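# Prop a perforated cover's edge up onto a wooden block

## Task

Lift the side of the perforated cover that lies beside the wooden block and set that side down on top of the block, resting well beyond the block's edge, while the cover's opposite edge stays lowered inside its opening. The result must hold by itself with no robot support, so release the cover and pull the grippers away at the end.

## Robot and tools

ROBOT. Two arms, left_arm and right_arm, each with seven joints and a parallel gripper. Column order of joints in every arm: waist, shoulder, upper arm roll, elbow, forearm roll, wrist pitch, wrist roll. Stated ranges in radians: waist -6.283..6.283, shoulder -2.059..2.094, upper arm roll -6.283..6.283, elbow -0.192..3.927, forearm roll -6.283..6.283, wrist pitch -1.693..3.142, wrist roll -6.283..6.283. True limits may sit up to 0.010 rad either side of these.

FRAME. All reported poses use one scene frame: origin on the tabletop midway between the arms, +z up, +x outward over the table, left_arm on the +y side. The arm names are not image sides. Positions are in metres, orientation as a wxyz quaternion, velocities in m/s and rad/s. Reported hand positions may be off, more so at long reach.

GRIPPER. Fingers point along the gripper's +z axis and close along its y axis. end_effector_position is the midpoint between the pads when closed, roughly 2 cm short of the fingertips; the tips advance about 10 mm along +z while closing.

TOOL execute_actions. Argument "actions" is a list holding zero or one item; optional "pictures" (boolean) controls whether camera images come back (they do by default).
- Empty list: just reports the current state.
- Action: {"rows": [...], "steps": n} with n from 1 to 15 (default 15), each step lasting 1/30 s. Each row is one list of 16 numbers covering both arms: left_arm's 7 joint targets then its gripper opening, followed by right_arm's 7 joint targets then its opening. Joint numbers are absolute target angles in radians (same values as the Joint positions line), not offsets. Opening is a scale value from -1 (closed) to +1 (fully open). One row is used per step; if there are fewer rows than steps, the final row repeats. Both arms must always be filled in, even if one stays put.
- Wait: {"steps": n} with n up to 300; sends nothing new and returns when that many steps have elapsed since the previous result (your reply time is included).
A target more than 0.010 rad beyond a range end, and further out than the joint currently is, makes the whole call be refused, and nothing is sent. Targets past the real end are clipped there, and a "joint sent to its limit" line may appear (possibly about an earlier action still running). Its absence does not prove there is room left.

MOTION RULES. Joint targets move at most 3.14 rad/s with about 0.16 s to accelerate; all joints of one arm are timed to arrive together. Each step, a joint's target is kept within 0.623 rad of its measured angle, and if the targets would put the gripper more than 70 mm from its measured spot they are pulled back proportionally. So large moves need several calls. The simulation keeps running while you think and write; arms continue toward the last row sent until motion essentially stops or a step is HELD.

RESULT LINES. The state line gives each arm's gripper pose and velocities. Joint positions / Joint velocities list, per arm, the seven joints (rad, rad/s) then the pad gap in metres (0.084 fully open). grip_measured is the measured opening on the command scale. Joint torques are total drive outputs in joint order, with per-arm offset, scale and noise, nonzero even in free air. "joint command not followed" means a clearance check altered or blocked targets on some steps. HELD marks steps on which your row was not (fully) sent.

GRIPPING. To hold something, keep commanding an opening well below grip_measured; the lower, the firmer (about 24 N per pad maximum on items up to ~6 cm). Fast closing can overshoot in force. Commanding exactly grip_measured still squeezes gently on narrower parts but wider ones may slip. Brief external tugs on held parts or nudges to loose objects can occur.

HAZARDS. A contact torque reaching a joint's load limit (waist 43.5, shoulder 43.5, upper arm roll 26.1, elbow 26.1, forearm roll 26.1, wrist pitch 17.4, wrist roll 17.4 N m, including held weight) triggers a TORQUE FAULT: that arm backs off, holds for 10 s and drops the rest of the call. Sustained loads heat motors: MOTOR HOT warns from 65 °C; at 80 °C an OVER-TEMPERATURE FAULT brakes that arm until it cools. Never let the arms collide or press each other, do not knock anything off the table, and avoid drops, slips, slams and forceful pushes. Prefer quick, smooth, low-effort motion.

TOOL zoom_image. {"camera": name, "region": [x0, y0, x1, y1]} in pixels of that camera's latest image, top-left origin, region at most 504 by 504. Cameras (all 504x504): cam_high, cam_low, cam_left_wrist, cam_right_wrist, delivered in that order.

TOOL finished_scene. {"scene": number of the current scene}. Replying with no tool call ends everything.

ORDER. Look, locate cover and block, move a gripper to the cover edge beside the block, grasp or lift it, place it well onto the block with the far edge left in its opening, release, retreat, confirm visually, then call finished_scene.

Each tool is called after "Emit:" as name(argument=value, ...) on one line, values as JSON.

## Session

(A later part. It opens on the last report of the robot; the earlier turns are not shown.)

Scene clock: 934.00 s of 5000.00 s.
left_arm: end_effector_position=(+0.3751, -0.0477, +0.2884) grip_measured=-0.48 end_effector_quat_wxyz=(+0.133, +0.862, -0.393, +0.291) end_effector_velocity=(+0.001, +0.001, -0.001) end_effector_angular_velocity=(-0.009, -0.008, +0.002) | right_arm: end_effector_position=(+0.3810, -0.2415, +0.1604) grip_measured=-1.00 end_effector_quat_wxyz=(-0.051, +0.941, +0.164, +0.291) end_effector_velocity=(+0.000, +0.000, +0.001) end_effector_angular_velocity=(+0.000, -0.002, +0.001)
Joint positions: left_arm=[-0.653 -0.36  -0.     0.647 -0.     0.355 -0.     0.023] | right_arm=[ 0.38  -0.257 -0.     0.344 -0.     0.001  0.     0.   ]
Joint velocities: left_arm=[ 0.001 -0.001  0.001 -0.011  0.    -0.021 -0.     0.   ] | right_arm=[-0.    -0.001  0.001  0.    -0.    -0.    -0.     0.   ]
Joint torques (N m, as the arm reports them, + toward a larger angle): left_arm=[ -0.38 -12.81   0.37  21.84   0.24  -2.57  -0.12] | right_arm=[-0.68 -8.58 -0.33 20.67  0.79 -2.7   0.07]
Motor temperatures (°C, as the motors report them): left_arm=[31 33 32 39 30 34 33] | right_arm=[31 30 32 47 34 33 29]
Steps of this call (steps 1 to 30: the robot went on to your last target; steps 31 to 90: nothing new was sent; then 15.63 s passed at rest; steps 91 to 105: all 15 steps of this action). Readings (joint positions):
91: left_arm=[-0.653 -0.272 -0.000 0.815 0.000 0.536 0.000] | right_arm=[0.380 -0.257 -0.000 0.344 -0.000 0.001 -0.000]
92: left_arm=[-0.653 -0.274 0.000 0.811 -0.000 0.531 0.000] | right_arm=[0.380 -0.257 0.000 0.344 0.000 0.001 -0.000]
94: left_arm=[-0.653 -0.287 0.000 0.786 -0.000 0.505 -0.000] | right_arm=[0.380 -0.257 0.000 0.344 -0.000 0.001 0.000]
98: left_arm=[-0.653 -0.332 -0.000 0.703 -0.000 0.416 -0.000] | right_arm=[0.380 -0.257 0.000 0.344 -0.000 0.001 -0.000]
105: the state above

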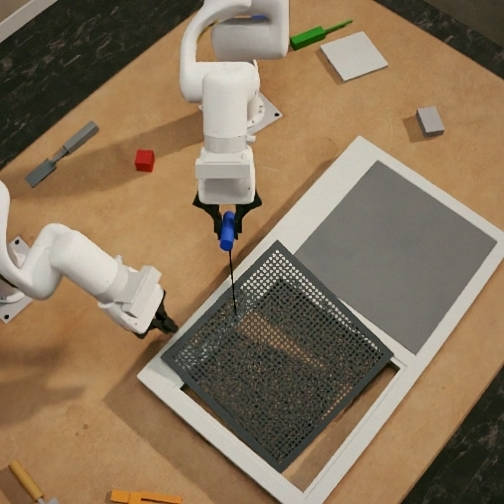

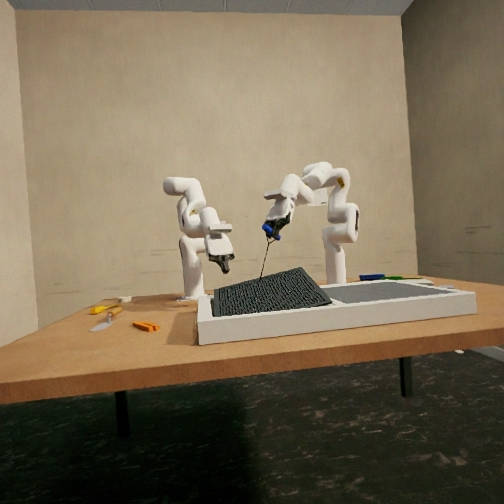

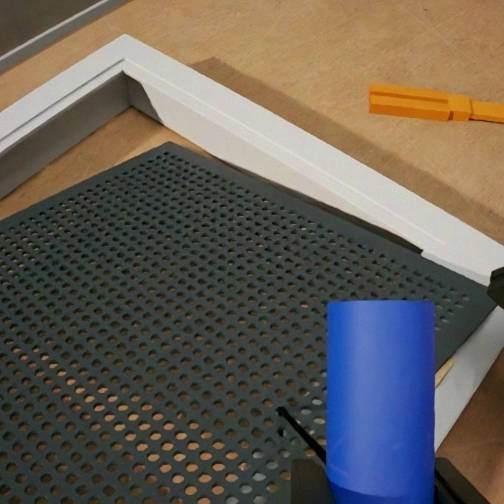

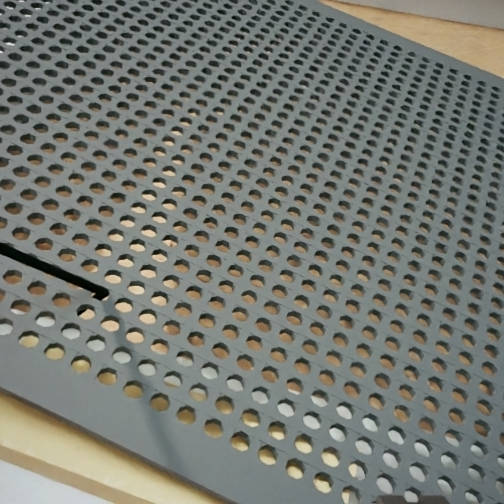

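Emit:
execute_actions(actions=[{"rows":[[-0.653,-0.373,0,0.6196,0,0.3276,0,-1,0.38,-0.2566,0,0.3443,0,0.001,0,-1],[-0.653,-0.386,0,0.5945,0,0.3005,0,-1,0.38,-0.2566,0,0.3443,0,0.001,0,-1],[-0.653,-0.3984,0,0.5697,0,0.2731,0,-1,0.38,-0.2566,0,0.3443,0,0.001,0,-1],[-0.653,-0.41,0,0.5453,0,0.2453,0,-1,0.38,-0.2566,0,0.3443,0,0.001,0,-1],[-0.653,-0.4208,0,0.5212,0,0.217,0,-1,0.38,-0.2566,0,0.3443,0,0.001,0,-1],[-0.653,-0.4308,0,0.4975,0,0.1883,0,-1,0.38,-0.2566,0,0.3443,0,0.001,0,-1],[-0.653,-0.44,0,0.474,0,0.159,0,-1,0.38,-0.2566,0,0.3443,0,0.001,0,-1],[-0.653,-0.4484,0,0.4509,0,0.1293,0,-1,0.38,-0.2566,0,0.3443,0,0.001,0,-1],[-0.653,-0.4559,0,0.4281,0,0.099,0,-1,0.38,-0.2566,0,0.3443,0,0.001,0,-1],[-0.653,-0.4624,0,0.4056,0,0.068,0,-1,0.38,-0.2566,0,0.3443,0,0.001,0,-1]],"steps":15}], pictures=false)

Emit:
execute_actions(actions=[{"steps":6}])

Emit:
zoom_image(camera="cam_right_wrist", region=[40,230,220,380])

Scene clock: 960.60 s of 5000.00 s.
left_arm: end_effector_position=(+0.3563, -0.0259, +0.2687) grip_measured=-0.48 end_effector_quat_wxyz=(+0.160, +0.839, -0.383, +0.351) end_effector_velocity=(-0.005, +0.008, -0.006) end_effector_angular_velocity=(-0.063, -0.054, +0.004) | right_arm: end_effector_position=(+0.3810, -0.2415, +0.1604) grip_measured=-1.00 end_effector_quat_wxyz=(-0.051, +0.941, +0.164, +0.291) end_effector_velocity=(+0.000, -0.000, +0.000) end_effector_angular_velocity=(+0.000, -0.001, -0.001)
Joint positions: left_arm=[-0.653 -0.46   0.     0.41  -0.     0.078  0.     0.023] | right_arm=[ 0.38  -0.257 -0.     0.344 -0.     0.001 -0.     0.   ]
Joint velocities: left_arm=[ 0.002 -0.029  0.001 -0.102 -0.    -0.156 -0.     0.   ] | right_arm=[-0.001 -0.     0.     0.     0.    -0.     0.     0.   ]
Joint torques (N m, as the arm reports them, + toward a larger angle): left_arm=[ -0.41 -10.65   0.66  22.89   0.02  -2.25  -0.12] | right_arm=[-0.47 -8.68 -0.26 20.71  0.74 -2.7  -0.04]
Motor temperatures (°C, as the motors report them): left_arm=[31 33 32 38 30 34 33] | right_arm=[31 30 32 47 34 33 29]
Steps of this call (steps 1 to 15: the robot went on to your last target; steps 16 to 90: nothing new was sent; then 23.10 s passed at rest; steps 91 to 105: all 15 steps of this action). Readings (joint positions):
91: left_arm=[-0.653 -0.359 0.000 0.645 0.000 0.354 0.000] | right_arm=[0.380 -0.257 -0.000 0.344 0.000 0.001 0.000]
92: left_arm=[-0.653 -0.361 0.000 0.641 0.000 0.349 0.000] | right_arm=[0.380 -0.257 0.000 0.344 0.000 0.001 -0.000]
94: left_arm=[-0.653 -0.374 0.000 0.616 -0.000 0.322 0.000] | right_arm=[0.380 -0.257 0.000 0.344 0.000 0.001 -0.000]
98: left_arm=[-0.653 -0.415 -0.000 0.531 -0.000 0.228 0.000] | right_arm=[0.380 -0.257 -0.000 0.344 0.000 0.001 0.000]
105: the state above

Scene clock: 960.80 s of 5000.00 s.
left_arm: end_effector_position=(+0.3563, -0.0259, +0.2694) grip_measured=-0.48 end_effector_quat_wxyz=(+0.161, +0.838, -0.382, +0.354) end_effector_velocity=(-0.001, +0.001, -0.000) end_effector_angular_velocity=(-0.002, -0.002, +0.000) | right_arm: end_effector_position=(+0.3810, -0.2415, +0.1604) grip_measured=-1.00 end_effector_quat_wxyz=(-0.051, +0.941, +0.164, +0.291) end_effector_velocity=(+0.000, +0.000, +0.000) end_effector_angular_velocity=(-0.000, -0.001, +0.001)
Joint positions: left_arm=[-0.653 -0.462  0.     0.406 -0.     0.069  0.     0.023] | right_arm=[ 0.38  -0.257  0.     0.344  0.     0.001  0.     0.   ]
Joint velocities: left_arm=[ 0.    -0.003 -0.    -0.005  0.    -0.005 -0.    -0.   ] | right_arm=[ 0.    -0.001  0.     0.     0.     0.    -0.     0.   ]
Joint torques (N m, as the arm reports them, + toward a larger angle): left_arm=[ -1.68 -11.45   0.45  21.55   0.43  -2.43  -0.37] | right_arm=[-0.68 -8.61 -0.29 20.82  0.77 -2.77  0.  ]
Motor temperatures (°C, as the motors report them): left_arm=[31 33 32 38 30 34 33] | right_arm=[31 30 32 47 34 33 29]
Steps of this call (steps 1 to 6: the robot went on to your last target). Readings (joint positions):
1: left_arm=[-0.653 -0.461 0.000 0.408 -0.000 0.074 0.000] | right_arm=[0.380 -0.257 -0.000 0.344 -0.000 0.001 0.000]
2: left_arm=[-0.653 -0.461 0.000 0.407 -0.000 0.071 0.000] | right_arm=[0.380 -0.257 -0.000 0.344 -0.000 0.001 -0.000]
4: left_arm=[-0.653 -0.461 0.000 0.407 -0.000 0.069 0.000] | right_arm=[0.380 -0.257 0.000 0.344 0.000 0.001 0.000]
6: the state above

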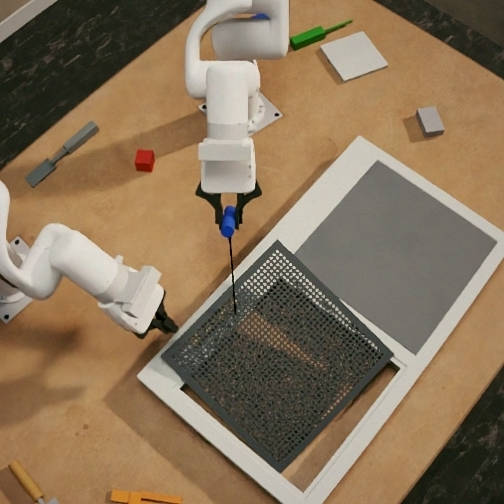

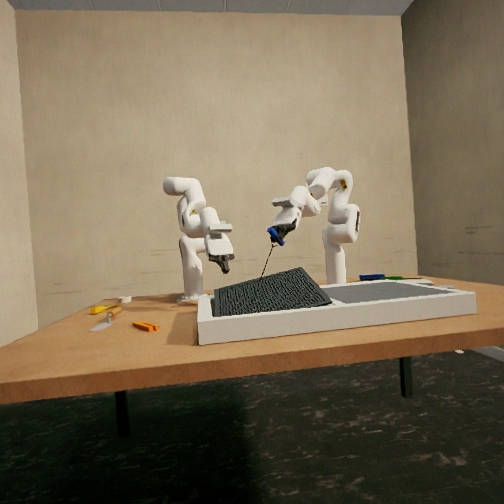

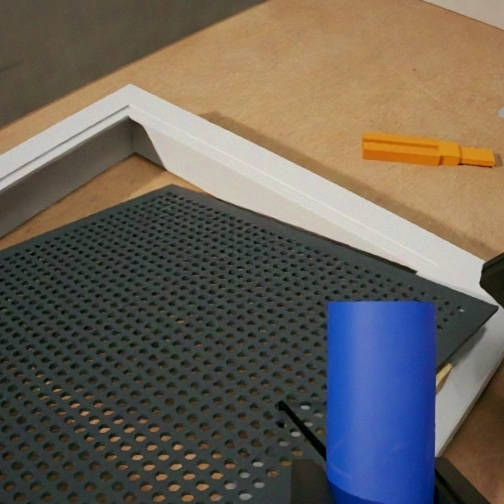

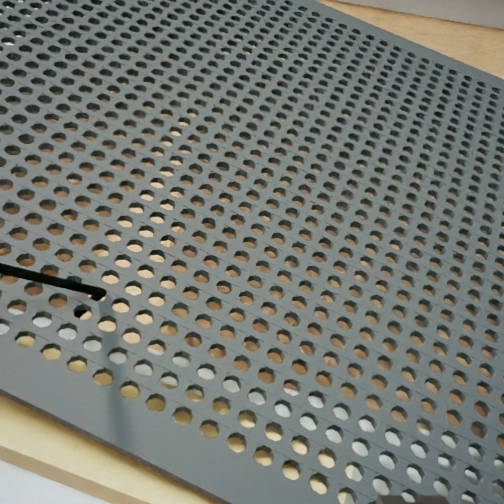

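Region (40, 230, 220, 380) of cam_right_wrist's 504x504 image, scaled by 2.800, with more detail than that image has.

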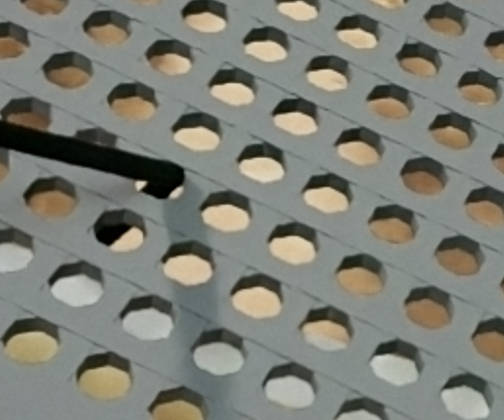

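Emit:
execute_actions(actions=[{"rows":[[-0.653,-0.4678,0,0.3844,0,0.0372,0,-1,0.38,-0.2566,0,0.3443,0,0.001,0,-1],[-0.653,-0.4722,0,0.3636,0,0.0058,0,-1,0.38,-0.2566,0,0.3443,0,0.001,0,-1],[-0.653,-0.4756,0,0.3433,0,-0.0261,0,-1,0.38,-0.2566,0,0.3443,0,0.001,0,-1],[-0.653,-0.478,0,0.3233,0,-0.0587,0,-1,0.38,-0.2566,0,0.3443,0,0.001,0,-1],[-0.653,-0.4792,0,0.3037,0,-0.0921,0,-1,0.38,-0.2566,0,0.3443,0,0.001,0,-1],[-0.653,-0.4793,0,0.2845,0,-0.1262,0,-1,0.38,-0.2566,0,0.3443,0,0.001,0,-1],[-0.653,-0.4782,0,0.2658,0,-0.161,0,-1,0.38,-0.2566,0,0.3443,0,0.001,0,-1],[-0.653,-0.476,0,0.2474,0,-0.1966,0,-1,0.38,-0.2566,0,0.3443,0,0.001,0,-1],[-0.653,-0.4725,0,0.2295,0,-0.233,0,-1,0.38,-0.2566,0,0.3443,0,0.001,0,-1],[-0.653,-0.4677,0,0.2119,0,-0.2704,0,-1,0.38,-0.2566,0,0.3443,0,0.001,0,-1]],"steps":15}], pictures=false)

Emit:
execute_actions(actions=[{"steps":6}])

Emit:
zoom_image(camera="cam_right_wrist", region=[40,230,220,380])

Scene clock: 982.77 s of 5000.00 s.
left_arm: end_effector_position=(+0.3420, -0.0096, +0.2500) grip_measured=-0.48 end_effector_quat_wxyz=(+0.189, +0.810, -0.369, +0.414) end_effector_velocity=(-0.006, +0.007, -0.005) end_effector_angular_velocity=(-0.072, -0.062, +0.000) | right_arm: end_effector_position=(+0.3810, -0.2415, +0.1604) grip_measured=-1.00 end_effector_quat_wxyz=(-0.051, +0.941, +0.164, +0.291) end_effector_velocity=(-0.000, +0.000, -0.000) end_effector_angular_velocity=(+0.000, +0.001, +0.000)
Joint positions: left_arm=[-0.653 -0.469 -0.     0.216 -0.    -0.259  0.     0.023] | right_arm=[ 0.38  -0.257  0.     0.344  0.     0.001  0.     0.   ]
Joint velocities: left_arm=[-0.     0.02   0.001 -0.089  0.    -0.204  0.    -0.   ] | right_arm=[ 0.001 -0.001  0.    -0.     0.001  0.002 -0.     0.   ]
Joint torques (N m, as the arm reports them, + toward a larger angle): left_arm=[-1.35 -9.68  0.41 20.51  0.49 -2.    0.02] | right_arm=[-0.63 -8.73 -0.33 20.79  0.74 -2.62  0.  ]
Motor temperatures (°C, as the motors report them): left_arm=[31 33 32 39 30 34 33] | right_arm=[31 30 32 47 34 33 29]
Steps of this call (steps 1 to 15: the robot went on to your last target; steps 16 to 90: nothing new was sent; then 18.47 s passed at rest; steps 91 to 105: all 15 steps of this action). Readings (joint positions):
91: left_arm=[-0.653 -0.462 0.000 0.405 0.000 0.068 -0.000] | right_arm=[0.380 -0.257 -0.000 0.344 -0.000 0.001 0.000]
92: left_arm=[-0.653 -0.463 0.000 0.403 0.000 0.062 0.000] | right_arm=[0.380 -0.257 -0.000 0.344 -0.000 0.001 0.000]
94: left_arm=[-0.653 -0.468 0.000 0.383 -0.000 0.031 -0.000] | right_arm=[0.380 -0.257 0.000 0.344 -0.000 0.001 -0.000]
98: left_arm=[-0.653 -0.478 -0.000 0.315 -0.000 -0.077 0.000] | right_arm=[0.380 -0.257 0.000 0.344 0.000 0.001 0.000]
105: the state above

Scene clock: 982.97 s of 5000.00 s.
left_arm: end_effector_position=(+0.3419, -0.0093, +0.2500) grip_measured=-0.48 end_effector_quat_wxyz=(+0.190, +0.809, -0.369, +0.416) end_effector_velocity=(-0.001, +0.001, -0.001) end_effector_angular_velocity=(-0.001, -0.001, -0.001) | right_arm: end_effector_position=(+0.3810, -0.2415, +0.1604) grip_measured=-1.00 end_effector_quat_wxyz=(-0.051, +0.941, +0.164, +0.291) end_effector_velocity=(-0.000, +0.000, -0.000) end_effector_angular_velocity=(-0.001, +0.002, +0.001)
Joint positions: left_arm=[-0.653 -0.467  0.     0.213 -0.    -0.269  0.     0.023] | right_arm=[ 0.38  -0.257 -0.     0.344 -0.     0.001 -0.     0.   ]
Joint velocities: left_arm=[-0.001  0.     0.    -0.005  0.    -0.007 -0.    -0.   ] | right_arm=[ 0.     0.     0.001 -0.     0.     0.002 -0.     0.   ]
Joint torques (N m, as the arm reports them, + toward a larger angle): left_arm=[-0.99 -9.47  0.15 18.66  0.63 -2.63 -0.14] | right_arm=[-0.73 -8.56 -0.32 20.76  0.81 -2.75  0.08]
Motor temperatures (°C, as the motors report them): left_arm=[31 33 32 39 30 34 33] | right_arm=[31 30 32 47 34 33 29]
Steps of this call (steps 1 to 6: the robot went on to your last target). Readings (joint positions):
1: left_arm=[-0.653 -0.468 0.000 0.215 -0.000 -0.264 0.000] | right_arm=[0.380 -0.257 -0.000 0.344 0.000 0.001 -0.000]
2: left_arm=[-0.653 -0.468 0.000 0.214 -0.000 -0.267 0.000] | right_arm=[0.380 -0.257 0.000 0.344 0.000 0.001 0.000]
4: left_arm=[-0.653 -0.467 0.000 0.213 -0.000 -0.269 0.000] | right_arm=[0.380 -0.257 -0.000 0.344 -0.000 0.001 -0.000]
6: the state above

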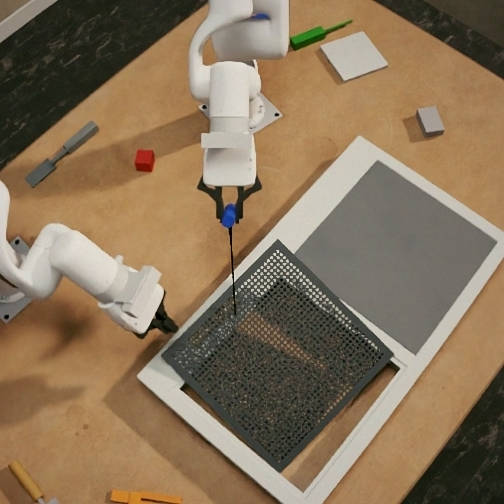

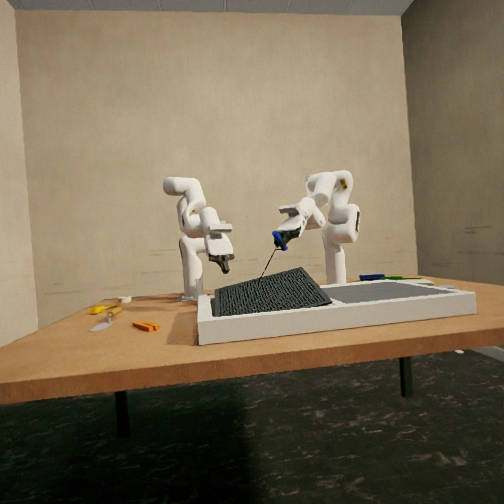

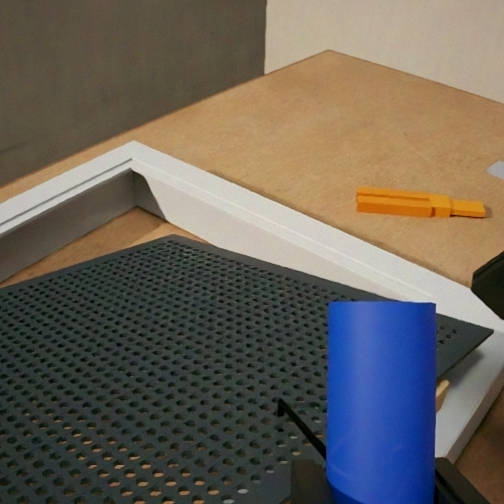

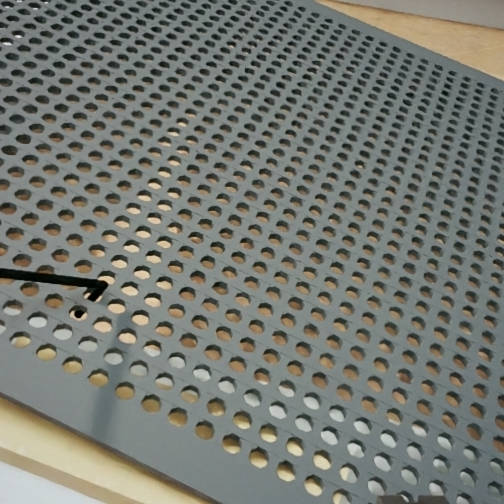

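Region (40, 230, 220, 380) of cam_right_wrist's 504x504 image, scaled by 2.800, with more detail than that image has.

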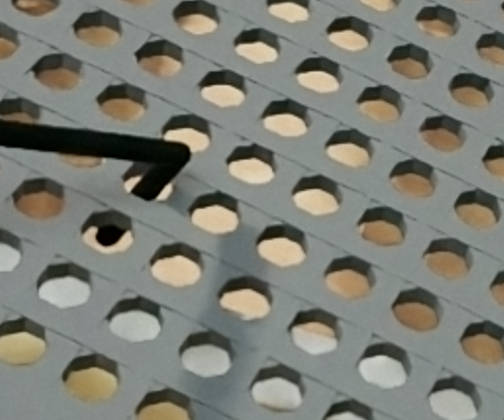

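Emit:
execute_actions(actions=[{"rows":[[-0.653,-0.4666,0,0.218,0,-0.2654,0,-1,0.38,-0.2566,0,0.3443,0,0.001,0,-1],[-0.653,-0.4655,0,0.2241,0,-0.2604,0,-1,0.38,-0.2566,0,0.3443,0,0.001,0,-1],[-0.653,-0.4645,0,0.2302,0,-0.2553,0,-1,0.38,-0.2566,0,0.3443,0,0.001,0,-1],[-0.653,-0.4634,0,0.2363,0,-0.2503,0,-1,0.38,-0.2566,0,0.3443,0,0.001,0,-1],[-0.653,-0.4623,0,0.2424,0,-0.2453,0,-1,0.38,-0.2566,0,0.3443,0,0.001,0,-1],[-0.653,-0.4612,0,0.2485,0,-0.2403,0,-1,0.38,-0.2566,0,0.3443,0,0.001,0,-1],[-0.653,-0.4602,0,0.2547,0,-0.2351,0,-1,0.38,-0.2566,0,0.3443,0,0.001,0,-1],[-0.653,-0.4591,0,0.2608,0,-0.2301,0,-1,0.38,-0.2566,0,0.3443,0,0.001,0,-1]],"steps":15}])

Scene clock: 995.47 s of 5000.00 s.
left_arm: end_effector_position=(+0.3489, -0.0176, +0.2622) grip_measured=-0.48 end_effector_quat_wxyz=(+0.190, +0.809, -0.369, +0.416) end_effector_velocity=(-0.001, +0.002, -0.007) end_effector_angular_velocity=(+0.014, +0.013, +0.001) | right_arm: end_effector_position=(+0.3810, -0.2415, +0.1604) grip_measured=-1.00 end_effector_quat_wxyz=(-0.051, +0.941, +0.164, +0.291) end_effector_velocity=(+0.000, +0.000, +0.001) end_effector_angular_velocity=(+0.000, -0.002, +0.001)
Joint positions: left_arm=[-0.653 -0.459 -0.     0.261  0.    -0.231 -0.     0.023] | right_arm=[ 0.38  -0.257 -0.     0.344 -0.     0.001  0.     0.   ]
Joint velocities: left_arm=[-0.     0.006  0.001 -0.004 -0.     0.01   0.     0.   ] | right_arm=[ 0.001 -0.002 -0.001 -0.    -0.    -0.    -0.     0.   ]
Joint torques (N m, as the arm reports them, + toward a larger angle): left_arm=[-0.22 -7.71  0.3  18.1   0.   -1.95 -0.1 ] | right_arm=[-0.71 -8.69 -0.19 20.69  0.68 -2.79  0.05]
Motor temperatures (°C, as the motors report them): left_arm=[31 33 32 38 30 34 33] | right_arm=[31 30 32 47 34 33 29]
Steps of this call (steps 1 to 30: the robot went on to your last target; steps 31 to 90: nothing new was sent; then 9.00 s passed at rest; steps 91 to 105: all 15 steps of this action). Readings (joint positions):
91: left_arm=[-0.653 -0.468 -0.000 0.212 -0.000 -0.270 0.000] | right_arm=[0.380 -0.257 -0.000 0.344 0.000 0.001 0.000]
92: left_arm=[-0.653 -0.468 -0.000 0.213 0.000 -0.269 -0.000] | right_arm=[0.380 -0.257 -0.000 0.344 0.000 0.001 -0.000]
94: left_arm=[-0.653 -0.466 -0.000 0.220 0.000 -0.263 -0.000] | right_arm=[0.380 -0.257 -0.000 0.344 -0.000 0.001 -0.000]
98: left_arm=[-0.653 -0.463 -0.000 0.243 0.000 -0.246 -0.000] | right_arm=[0.380 -0.257 0.000 0.344 -0.000 0.001 -0.000]
105: the state above

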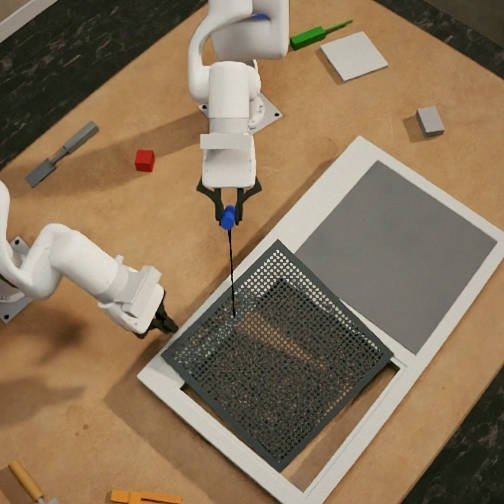

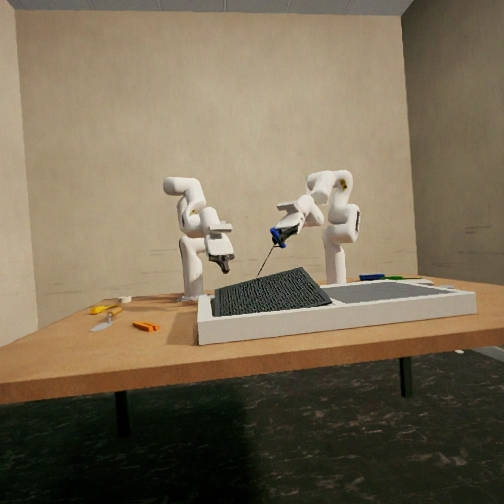

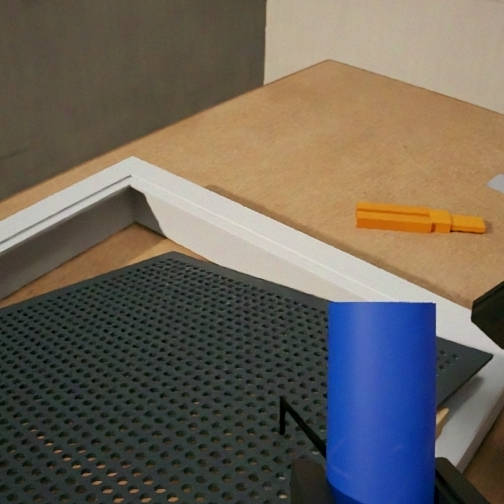

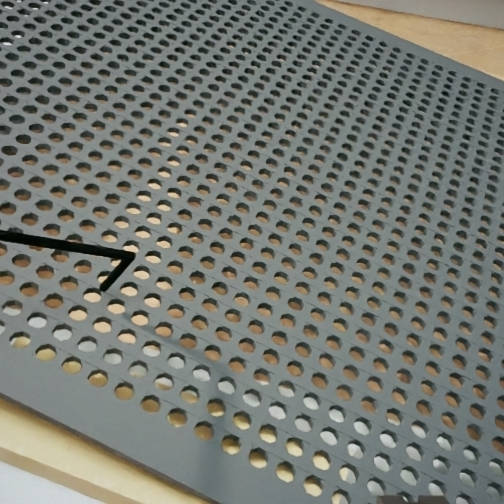

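Emit:
execute_actions(actions=[{"rows":[[-0.653,-0.46,0,0.26,0,-0.27,0,-1,0.38,-0.2566,0,0.3443,0,0.001,0,-1],[-0.653,-0.46,0,0.26,0,-0.33,0,-1,0.38,-0.2566,0,0.3443,0,0.001,0,-1],[-0.653,-0.46,0,0.26,0,-0.39,0,-1,0.38,-0.2566,0,0.3443,0,0.001,0,-1],[-0.62,-0.46,0,0.26,0,-0.45,0.1,-1,0.38,-0.2566,0,0.3443,0,0.001,0,-1],[-0.57,-0.46,0,0.26,0,-0.45,0.2,-1,0.38,-0.2566,0,0.3443,0,0.001,0,-1],[-0.51,-0.46,0,0.26,0,-0.45,0.3,-1,0.38,-0.2566,0,0.3443,0,0.001,0,-1],[-0.45,-0.46,0,0.26,0,-0.45,0.4,-1,0.38,-0.2566,0,0.3443,0,0.001,0,-1],[-0.39,-0.46,0,0.26,0,-0.45,0.5,-1,0.38,-0.2566,0,0.3443,0,0.001,0,-1],[-0.33,-0.46,0,0.26,0,-0.45,0.6,-1,0.38,-0.2566,0,0.3443,0,0.001,0,-1],[-0.27,-0.46,0,0.26,0,-0.45,0.7,-1,0.38,-0.2566,0,0.3443,0,0.001,0,-1],[-0.21,-0.46,0,0.26,0,-0.45,0.8,-1,0.38,-0.2566,0,0.3443,0,0.001,0,-1],[-0.15,-0.46,0,0.26,0,-0.45,0.9,-1,0.38,-0.2566,0,0.3443,0,0.001,0,-1],[-0.09,-0.46,0,0.26,0,-0.45,1.0,-1,0.38,-0.2566,0,0.3443,0,0.001,0,-1],[-0.03,-0.46,0,0.26,0,-0.45,1.1,-1,0.38,-0.2566,0,0.3443,0,0.001,0,-1],[0.03,-0.46,0,0.26,0,-0.45,1.2,-1,0.38,-0.2566,0,0.3443,0,0.001,0,-1]],"steps":15}], pictures=false)

Emit:
execute_actions(actions=[{"rows":[[0.08,-0.43,0,0.263,0,-0.465,1.3,-1,0.40,-0.23,0,0.40,0,0.045,0,-1],[0.13,-0.39,0,0.267,0,-0.48,1.4,-1,0.42,-0.2,0,0.46,0,0.095,0,-1],[0.17,-0.35,0,0.27,0,-0.5,1.5,-1,0.44,-0.165,0,0.52,0,0.145,0,-1],[0.2,-0.31,0,0.274,0,-0.52,1.57,-1,0.46,-0.13,0,0.58,0,0.2,0,-1],[0.2,-0.27,0,0.278,0,-0.54,1.57,-1,0.485,-0.095,0,0.64,0,0.25,0,-1],[0.2,-0.23,0,0.282,0,-0.56,1.57,-1,0.51,-0.06,0,0.70,0,0.305,0,-1],[0.2,-0.19,0,0.286,0,-0.575,1.57,-1,0.53,-0.02,0,0.76,0,0.36,0,-1],[0.2,-0.15,0,0.29,0,-0.595,1.57,-1,0.555,0.02,0,0.82,0,0.415,0,-1],[0.2,-0.11,0,0.294,0,-0.61,1.57,-1,0.58,0.065,0,0.88,0,0.47,0,-1],[0.2,-0.074,0,0.297,0,-0.629,1.57,-0.7,0.6,0.1079,0,0.9334,0,0.5255,0,-1]],"steps":15}])

Scene clock: 1041.53 s of 5000.00 s.
left_arm: end_effector_position=(+0.4376, +0.0653, +0.3144) grip_measured=-0.48 end_effector_quat_wxyz=(+0.028, +0.720, -0.429, +0.545) end_effector_velocity=(+0.262, +0.387, +0.013) end_effector_angular_velocity=(+1.105, -0.798, +0.411) | right_arm: end_effector_position=(+0.3810, -0.2415, +0.1604) grip_measured=-1.00 end_effector_quat_wxyz=(-0.051, +0.941, +0.164, +0.291) end_effector_velocity=(-0.000, -0.000, -0.001) end_effector_angular_velocity=(-0.001, +0.002, -0.000)
Joint positions: left_arm=[-0.388 -0.46   0.     0.26  -0.    -0.434  0.486  0.023] | right_arm=[ 0.38  -0.257  0.     0.344  0.     0.001 -0.     0.   ]
Joint velocities: left_arm=[ 1.016 -0.    -0.004  0.002  0.001 -0.046  1.487 -0.   ] | right_arm=[ 0.     0.001 -0.001 -0.    -0.001  0.001  0.     0.   ]
Joint torques (N m, as the arm reports them, + toward a larger angle): left_arm=[ 0.1  -7.93  0.92 17.52 -0.05 -2.   -0.21] | right_arm=[-0.56 -8.74 -0.29 20.81  0.78 -2.74  0.04]
Motor temperatures (°C, as the motors report them): left_arm=[31 33 32 38 30 34 33] | right_arm=[31 30 32 47 34 33 29]
Steps of this call (steps 1 to 15: the robot went on to your last target; steps 16 to 90: nothing new was sent; then 42.57 s passed at rest; steps 91 to 105: all 15 steps of this action). Readings (joint positions):
91: left_arm=[-0.653 -0.459 -0.000 0.261 -0.000 -0.230 -0.000] | right_arm=[0.380 -0.257 0.000 0.344 0.000 0.001 -0.000]
92: left_arm=[-0.653 -0.459 -0.000 0.260 -0.000 -0.237 -0.000] | right_arm=[0.380 -0.257 0.000 0.344 0.000 0.001 0.000]
94: left_arm=[-0.653 -0.459 0.000 0.259 -0.000 -0.280 0.000] | right_arm=[0.380 -0.257 -0.000 0.344 0.000 0.001 0.000]
98: left_arm=[-0.619 -0.461 -0.002 0.262 0.001 -0.405 0.094] | right_arm=[0.380 -0.257 -0.000 0.344 0.000 0.001 0.000]
105: the state above

Scene clock: 1042.03 s of 5000.00 s.
left_arm: end_effector_position=(+0.5256, +0.2541, +0.2463) grip_measured=-0.48 end_effector_quat_wxyz=(-0.262, +0.666, -0.547, +0.433) end_effector_velocity=(+0.079, +0.342, -0.245) end_effector_angular_velocity=(+1.587, +0.114, -0.132) | right_arm: end_effector_position=(+0.4192, -0.1067, +0.1613) grip_measured=-1.00 end_effector_quat_wxyz=(-0.044, +0.949, +0.273, +0.153) end_effector_velocity=(-0.040, +0.146, -0.065) end_effector_angular_velocity=(-0.218, +0.355, +0.273)
Joint positions: left_arm=[ 0.059 -0.224  0.     0.282 -0.    -0.556  1.232  0.023] | right_arm=[ 0.591  0.09   0.004  0.907 -0.     0.497 -0.     0.   ]
Joint velocities: left_arm=[ 0.738  0.798 -0.003  0.076  0.001 -0.383  1.778  0.   ] | right_arm=[ 0.233  0.404  0.039  0.504 -0.001  0.517 -0.     0.   ]
Joint torques (N m, as the arm reports them, + toward a larger angle): left_arm=[  0.16 -11.91   0.3   15.05   0.12  -1.65  -0.12] | right_arm=[ -6.18 -23.08  -4.86  16.89   0.85  -3.14   0.08]
Motor temperatures (°C, as the motors report them): left_arm=[31 33 32 38 30 34 33] | right_arm=[31 30 32 47 34 33 29]
Steps of this call (steps 1 to 15: all 15 steps of this action). Readings (joint positions):
1: left_arm=[-0.353 -0.460 0.000 0.260 -0.000 -0.436 0.534] | right_arm=[0.380 -0.256 -0.000 0.345 0.000 0.001 -0.000]
2: left_arm=[-0.319 -0.460 0.001 0.260 -0.000 -0.437 0.581] | right_arm=[0.382 -0.254 -0.000 0.349 0.000 0.007 0.000]
4: left_arm=[-0.251 -0.453 0.001 0.261 -0.000 -0.444 0.668] | right_arm=[0.398 -0.230 -0.002 0.395 0.000 0.047 0.000]
8: left_arm=[-0.122 -0.400 0.001 0.266 -0.000 -0.472 0.846] | right_arm=[0.464 -0.127 -0.001 0.586 0.000 0.203 0.000]
15: the state above

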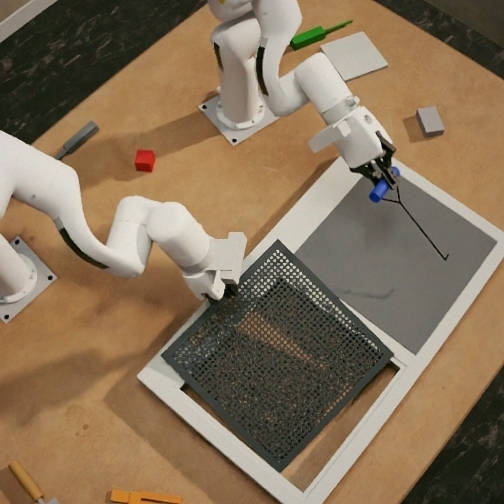

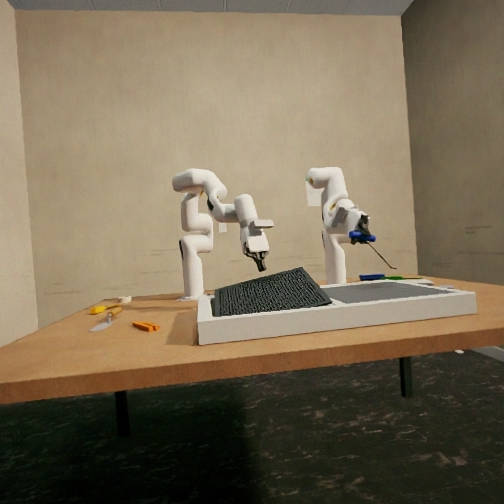

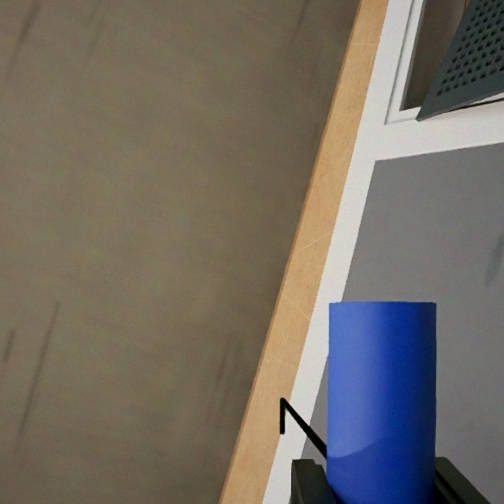

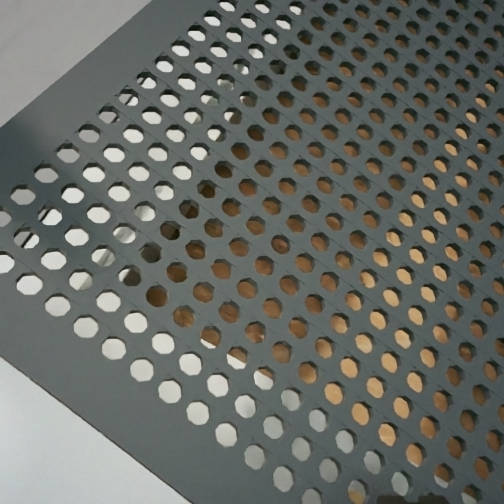

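Emit:
execute_actions(actions=[{"rows":[[0.16,-0.074,0,0.297,0,-0.629,1.57,-0.6,0.6,0.1079,0,0.9334,0,0.5255,0,-1],[0.12,-0.074,0,0.297,0,-0.629,1.57,-0.6,0.6,0.112,0,0.931,0,0.519,0,-1],[0.08,-0.05,0,0.3,0,-0.65,1.57,-0.6,0.6,0.116,0,0.9285,0,0.5125,0,-1],[0.05,-0.02,0,0.302,0,-0.678,1.57,-0.6,0.6,0.12,0,0.926,0,0.506,0,-1],[0.05,0.015,0,0.305,0,-0.71,1.57,-0.55,0.6,0.124,0,0.9235,0,0.4995,0,-1],[0.05,0.05,0,0.308,0,-0.742,1.57,-0.55,0.6,0.128,0,0.921,0,0.493,0,-1],[0.05,0.085,0,0.312,0,-0.773,1.57,-0.55,0.6,0.132,0,0.9185,0,0.4865,0,-1],[0.05,0.12,0,0.316,0,-0.804,1.57,-0.55,0.6,0.136,0,0.916,0,0.48,0,-1],[0.05,0.155,0,0.32,0,-0.835,1.57,-0.55,0.6,0.14,0,0.9135,0,0.4735,0,-1],[0.05,0.19,0,0.325,0,-0.865,1.57,-0.55,0.6,0.144,0,0.911,0,0.467,0,-1],[0.05,0.225,0,0.33,0,-0.895,1.57,-0.55,0.6,0.148,0,0.9085,0,0.4605,0,-1],[0.05,0.26,0,0.335,0,-0.925,1.57,-0.55,0.6,0.152,0,0.906,0,0.454,0,-1],[0.05,0.29,0,0.34,0,-0.95,1.57,-0.55,0.6,0.156,0,0.9035,0,0.4475,0,-1],[0.05,0.32,0,0.345,0,-0.975,1.57,-0.55,0.6,0.16,0,0.901,0,0.441,0,-1],[0.05,0.3487,0,0.349,0,-1.0,1.57,-0.55,0.6,0.16,0,0.901,0,0.441,0,-1]],"steps":15}], pictures=false)

Emit:
execute_actions(actions=[{"steps":10}])

Scene clock: 1069.97 s of 5000.00 s.
left_arm: end_effector_position=(+0.5308, +0.2498, +0.1344) grip_measured=-0.48 end_effector_quat_wxyz=(-0.313, +0.572, -0.665, +0.364) end_effector_velocity=(-0.018, +0.002, -0.222) end_effector_angular_velocity=(+0.005, +0.030, -0.001) | right_arm: end_effector_position=(+0.4197, -0.1036, +0.1352) grip_measured=-1.00 end_effector_quat_wxyz=(-0.042, +0.949, +0.276, +0.144) end_effector_velocity=(-0.005, -0.003, -0.065) end_effector_angular_velocity=(-0.003, +0.006, -0.001)
Joint positions: left_arm=[ 0.051  0.236  0.001  0.333 -0.    -0.904  1.57   0.023] | right_arm=[ 0.6    0.151 -0.     0.907  0.     0.454  0.     0.   ]
Joint velocities: left_arm=[-0.003  0.999  0.001  0.136 -0.001 -0.833 -0.     0.   ] | right_arm=[-0.001  0.113 -0.    -0.072  0.001 -0.178  0.     0.   ]
Joint torques (N m, as the arm reports them, + toward a larger angle): left_arm=[ -0.46 -17.43  -0.01   6.77  -0.25  -1.06  -0.22] | right_arm=[ -0.61 -15.91  -0.38  20.8    0.75  -1.99  -0.05]
Motor temperatures (°C, as the motors report them): left_arm=[31 33 32 37 30 34 33] | right_arm=[31 31 32 48 34 33 29]
Steps of this call (steps 1 to 30: the robot went on to your last target; steps 31 to 90: nothing new was sent; then 24.43 s passed at rest; steps 91 to 105: all 15 steps of this action). Readings (joint positions):
91: left_arm=[0.200 -0.074 0.000 0.297 -0.000 -0.629 1.570] | right_arm=[0.600 0.108 0.000 0.933 0.000 0.526 0.000]
92: left_arm=[0.195 -0.074 0.001 0.297 -0.000 -0.629 1.570] | right_arm=[0.600 0.108 -0.000 0.933 -0.000 0.525 -0.000]
94: left_arm=[0.159 -0.073 0.003 0.297 -0.001 -0.630 1.570] | right_arm=[0.600 0.110 -0.000 0.932 0.000 0.520 0.000]
98: left_arm=[0.066 0.002 -0.004 0.306 0.001 -0.701 1.570] | right_arm=[0.600 0.124 -0.000 0.923 -0.000 0.499 0.000]
105: the state above

Scene clock: 1070.30 s of 5000.00 s.
left_arm: end_effector_position=(+0.5282, +0.2495, +0.1107) grip_measured=-0.48 end_effector_quat_wxyz=(-0.312, +0.572, -0.665, +0.364) end_effector_velocity=(+0.000, -0.001, -0.000) end_effector_angular_velocity=(-0.001, -0.003, -0.002) | right_arm: end_effector_position=(+0.4192, -0.1040, +0.1303) grip_measured=-1.00 end_effector_quat_wxyz=(-0.042, +0.949, +0.276, +0.144) end_effector_velocity=(-0.001, -0.000, -0.001) end_effector_angular_velocity=(-0.001, +0.002, +0.000)
Joint positions: left_arm=[ 0.05   0.347  0.     0.349 -0.    -0.999  1.57   0.023] | right_arm=[ 0.6    0.159 -0.     0.902 -0.     0.441 -0.     0.   ]
Joint velocities: left_arm=[-0.     0.005 -0.001  0.001  0.001 -0.007 -0.    -0.   ] | right_arm=[-0.001  0.001  0.001 -0.002 -0.    -0.001  0.     0.   ]
Joint torques (N m, as the arm reports them, + toward a larger angle): left_arm=[ -0.59 -16.25  -0.58   6.46   0.59  -1.48  -0.23] | right_arm=[ -0.51 -15.59  -0.43  20.89   0.8   -2.2    0.06]
Motor temperatures (°C, as the motors report them): left_arm=[31 33 32 37 30 34 33] | right_arm=[31 31 32 48 34 33 29]
Steps of this call (steps 1 to 10: the robot went on to your last target). Readings (joint positions):
1: left_arm=[0.051 0.269 0.001 0.337 -0.000 -0.932 1.570] | right_arm=[0.600 0.155 0.000 0.905 0.000 0.449 0.000]
2: left_arm=[0.051 0.299 0.001 0.341 -0.000 -0.956 1.570] | right_arm=[0.600 0.157 0.000 0.903 0.000 0.446 0.000]
4: left_arm=[0.051 0.335 0.001 0.345 -0.000 -0.985 1.570] | right_arm=[0.600 0.160 0.000 0.901 0.000 0.443 0.000]
8: left_arm=[0.050 0.347 0.000 0.349 -0.000 -0.998 1.570] | right_arm=[0.600 0.159 -0.000 0.901 -0.000 0.441 -0.000]
10: the state above

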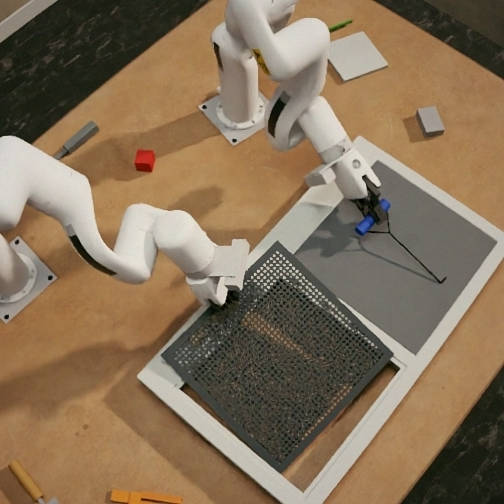

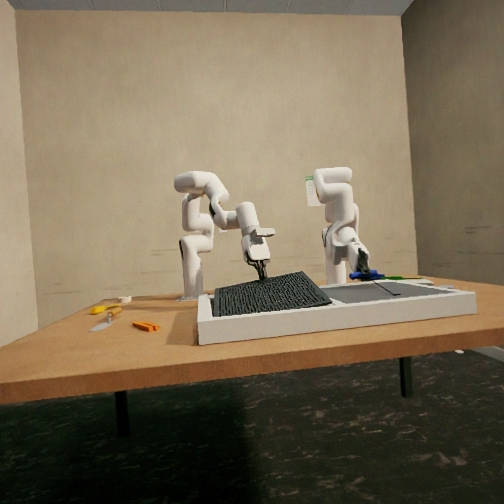

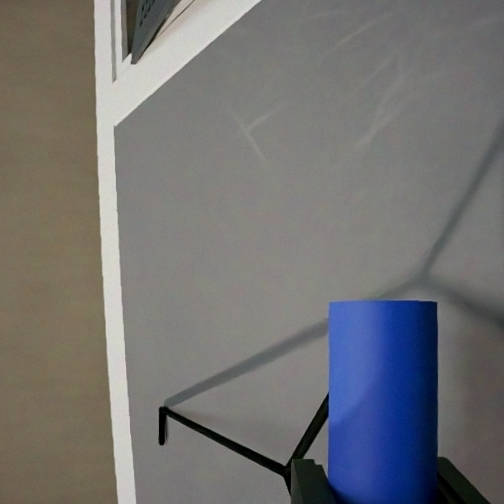

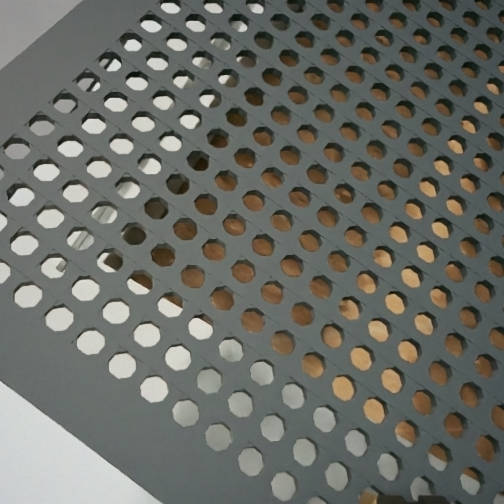

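Emit:
execute_actions(actions=[{"rows":[[0.05,0.314,0,0.35,0,-0.928,1.57,-0.55,0.6,0.162,0,0.9,0,0.438,0,-1],[0.05,0.282,0,0.353,0,-0.858,1.57,-0.55,0.6,0.164,0,0.899,0,0.435,0,-1],[0.05,0.253,0,0.357,0,-0.789,1.57,-0.55,0.6,0.166,0,0.898,0,0.432,0,-1],[0.05,0.226,0,0.363,0,-0.72,1.57,-0.55,0.6,0.168,0,0.897,0,0.429,0,-1],[0.05,0.202,0,0.371,0,-0.652,1.57,-0.55,0.6,0.17,0,0.896,0,0.426,0,-1],[0.05,0.18,0,0.381,0,-0.585,1.57,-0.55,0.6,0.172,0,0.895,0,0.423,0,-1],[0.05,0.16,0,0.3924,0,-0.518,1.57,-0.55,0.6,0.174,0,0.894,0,0.42,0,-1],[0.05,0.143,0,0.406,0,-0.451,1.57,-0.55,0.6,0.176,0,0.893,0,0.417,0,-1],[0.05,0.129,0,0.421,0,-0.387,1.57,-0.55,0.6,0.178,0,0.8925,0,0.4145,0,-1],[0.05,0.117,0,0.438,0,-0.322,1.57,-0.55,0.6,0.18,0,0.892,0,0.412,0,-1],[0.05,0.107,0,0.456,0,-0.258,1.57,-0.55,0.6,0.182,0,0.891,0,0.409,0,-1],[0.05,0.1,0,0.477,0,-0.194,1.57,-0.55,0.6,0.182,0,0.891,0,0.409,0,-1],[0.05,0.096,0,0.499,0,-0.133,1.57,-0.55,0.6,0.182,0,0.891,0,0.409,0,-1],[0.05,0.0939,0,0.5226,0,-0.0713,1.57,-0.55,0.6,0.182,0,0.891,0,0.409,0,-1]],"steps":15}], pictures=false)

Emit:
execute_actions(actions=[{"rows":[[0.05,0.0939,0,0.5226,0,-0.0713,1.57,-0.55,0.6,0.182,0,0.891,0,0.409,0,-1],[0.05,0.0939,0,0.5226,0,-0.0713,1.57,-0.55,0.6,0.182,0,0.891,0,0.409,0,-1],[0.05,0.0939,0,0.5226,0,-0.0713,1.57,-0.55,0.6,0.182,0,0.891,0,0.409,0,-1],[0.05,0.0939,0,0.5226,0,-0.0713,1.57,-0.55,0.6,0.182,0,0.891,0,0.409,0,-1],[0.05,0.0939,0,0.5226,0,-0.0713,1.57,-0.55,0.6,0.182,0,0.891,0,0.409,0,-1],[0.05,0.0939,0,0.5226,0,-0.0713,1.57,-0.55,0.6,0.182,0,0.891,0,0.409,0,-1],[0.05,0.0939,0,0.5226,0,-0.0713,1.57,-0.4,0.6,0.182,0,0.891,0,0.409,0,-1],[0.05,0.0939,0,0.5226,0,-0.0713,1.57,-0.3,0.6,0.182,0,0.891,0,0.409,0,-1]],"steps":15}])

Scene clock: 1100.73 s of 5000.00 s.
left_arm: end_effector_position=(+0.5295, +0.2490, +0.0943) grip_measured=-0.48 end_effector_quat_wxyz=(-0.199, +0.620, -0.722, +0.232) end_effector_velocity=(-0.005, -0.001, -0.048) end_effector_angular_velocity=(+0.163, +1.060, -0.002) | right_arm: end_effector_position=(+0.4182, -0.1044, +0.1182) grip_measured=-1.00 end_effector_quat_wxyz=(-0.042, +0.950, +0.276, +0.143) end_effector_velocity=(+0.002, -0.001, -0.005) end_effector_angular_velocity=(+0.004, -0.005, -0.004)
Joint positions: left_arm=[ 0.05   0.116 -0.     0.456  0.    -0.281  1.57   0.023] | right_arm=[0.6   0.182 0.    0.891 0.    0.41  0.    0.   ]
Joint velocities: left_arm=[-0.002 -0.262 -0.001  0.551 -0.001  1.886 -0.    -0.   ] | right_arm=[-0.001  0.012 -0.001 -0.004  0.002 -0.022  0.     0.   ]
Joint torques (N m, as the arm reports them, + toward a larger angle): left_arm=[ -0.33 -14.02   0.23  11.68   0.09  -1.36  -0.2 ] | right_arm=[ -0.86 -16.67  -0.7   20.88   0.75  -1.9    0.01]
Motor temperatures (°C, as the motors report them): left_arm=[31 33 32 35 30 34 33] | right_arm=[31 31 32 47 34 33 29]
Steps of this call (steps 1 to 30: the robot went on to your last target; steps 31 to 90: nothing new was sent; then 26.93 s passed at rest; steps 91 to 105: all 15 steps of this action). Readings (joint positions):
91: left_arm=[0.050 0.349 0.000 0.349 0.000 -1.000 1.570] | right_arm=[0.600 0.160 0.000 0.901 -0.000 0.441 -0.000]
92: left_arm=[0.050 0.346 0.000 0.349 0.000 -0.993 1.570] | right_arm=[0.600 0.160 -0.000 0.901 0.000 0.440 -0.000]
94: left_arm=[0.050 0.322 -0.000 0.349 0.000 -0.938 1.570] | right_arm=[0.600 0.162 0.000 0.900 0.000 0.437 0.000]
98: left_arm=[0.050 0.232 -0.000 0.366 0.000 -0.727 1.570] | right_arm=[0.600 0.170 0.001 0.896 0.000 0.426 0.000]
105: the state above

Scene clock: 1101.23 s of 5000.00 s.
left_arm: end_effector_position=(+0.5285, +0.2492, +0.0907) grip_measured=-0.32 end_effector_quat_wxyz=(-0.162, +0.631, -0.735, +0.188) end_effector_velocity=(-0.000, +0.000, +0.000) end_effector_angular_velocity=(+0.000, +0.002, +0.000) | right_arm: end_effector_position=(+0.4186, -0.1043, +0.1183) grip_measured=-1.00 end_effector_quat_wxyz=(-0.042, +0.949, +0.276, +0.143) end_effector_velocity=(+0.000, -0.000, +0.000) end_effector_angular_velocity=(-0.000, -0.000, -0.000)
Joint positions: left_arm=[ 0.05   0.094 -0.     0.523  0.    -0.072  1.57   0.03 ] | right_arm=[ 0.6    0.182 -0.     0.891 -0.     0.409 -0.     0.   ]
Joint velocities: left_arm=[-0.    -0.001  0.     0.001 -0.     0.004 -0.     0.   ] | right_arm=[-0.001  0.     0.     0.    -0.     0.    -0.     0.   ]
Joint torques (N m, as the arm reports them, + toward a larger angle): left_arm=[ -0.27 -14.37  -0.28   9.9   -0.03  -0.71  -0.47] | right_arm=[ -0.51 -15.98  -0.65  20.65   0.73  -2.22   0.03]
Motor temperatures (°C, as the motors report them): left_arm=[31 33 32 35 30 34 33] | right_arm=[31 31 32 47 34 33 29]
Steps of this call (steps 1 to 15: all 15 steps of this action). Readings (joint positions):
1: left_arm=[0.050 0.109 -0.000 0.475 0.000 -0.220 1.570] | right_arm=[0.600 0.182 0.000 0.891 0.000 0.410 -0.000]
2: left_arm=[0.050 0.103 -0.000 0.492 0.000 -0.168 1.570] | right_arm=[0.600 0.182 -0.000 0.891 -0.000 0.410 -0.000]
4: left_arm=[0.050 0.096 0.000 0.515 0.000 -0.103 1.570] | right_arm=[0.600 0.182 -0.000 0.891 -0.000 0.409 -0.000]
8: left_arm=[0.050 0.095 0.000 0.521 0.000 -0.074 1.570] | right_arm=[0.600 0.182 -0.000 0.891 -0.000 0.409 -0.000]
15: the state above

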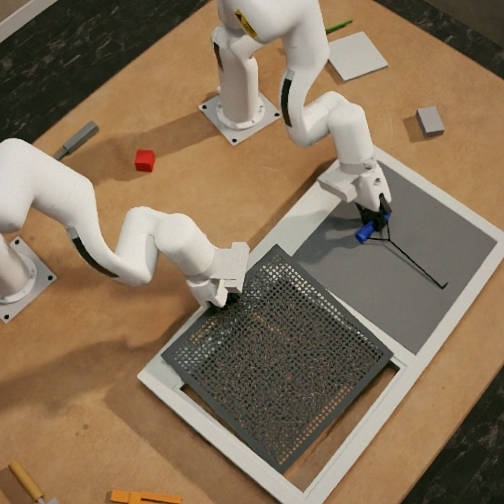

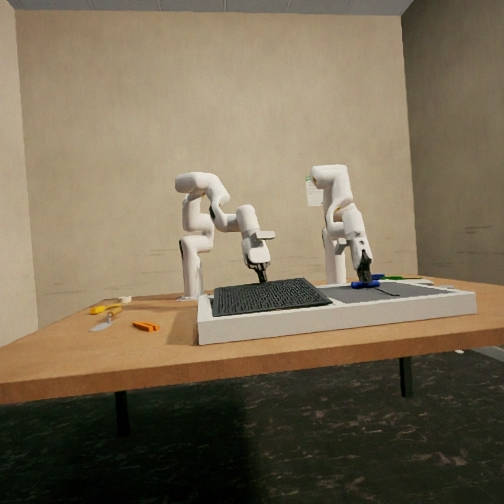

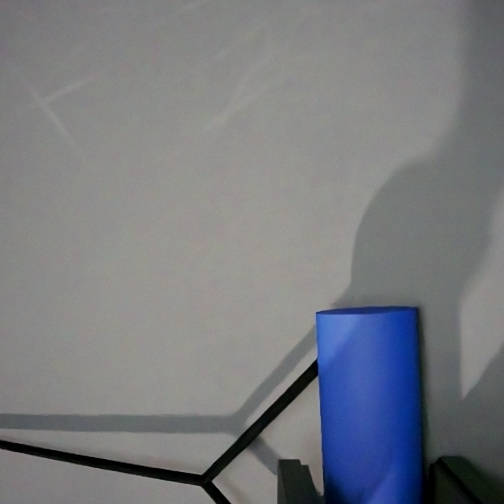

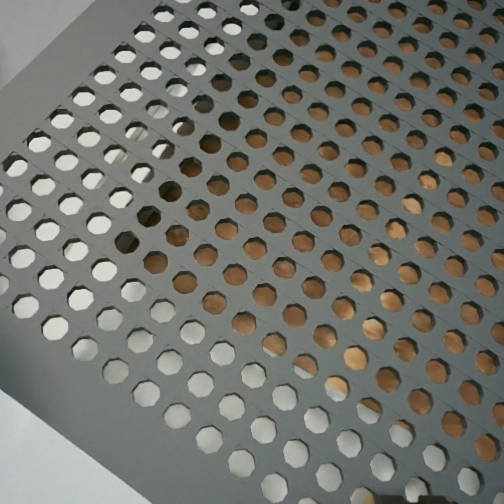

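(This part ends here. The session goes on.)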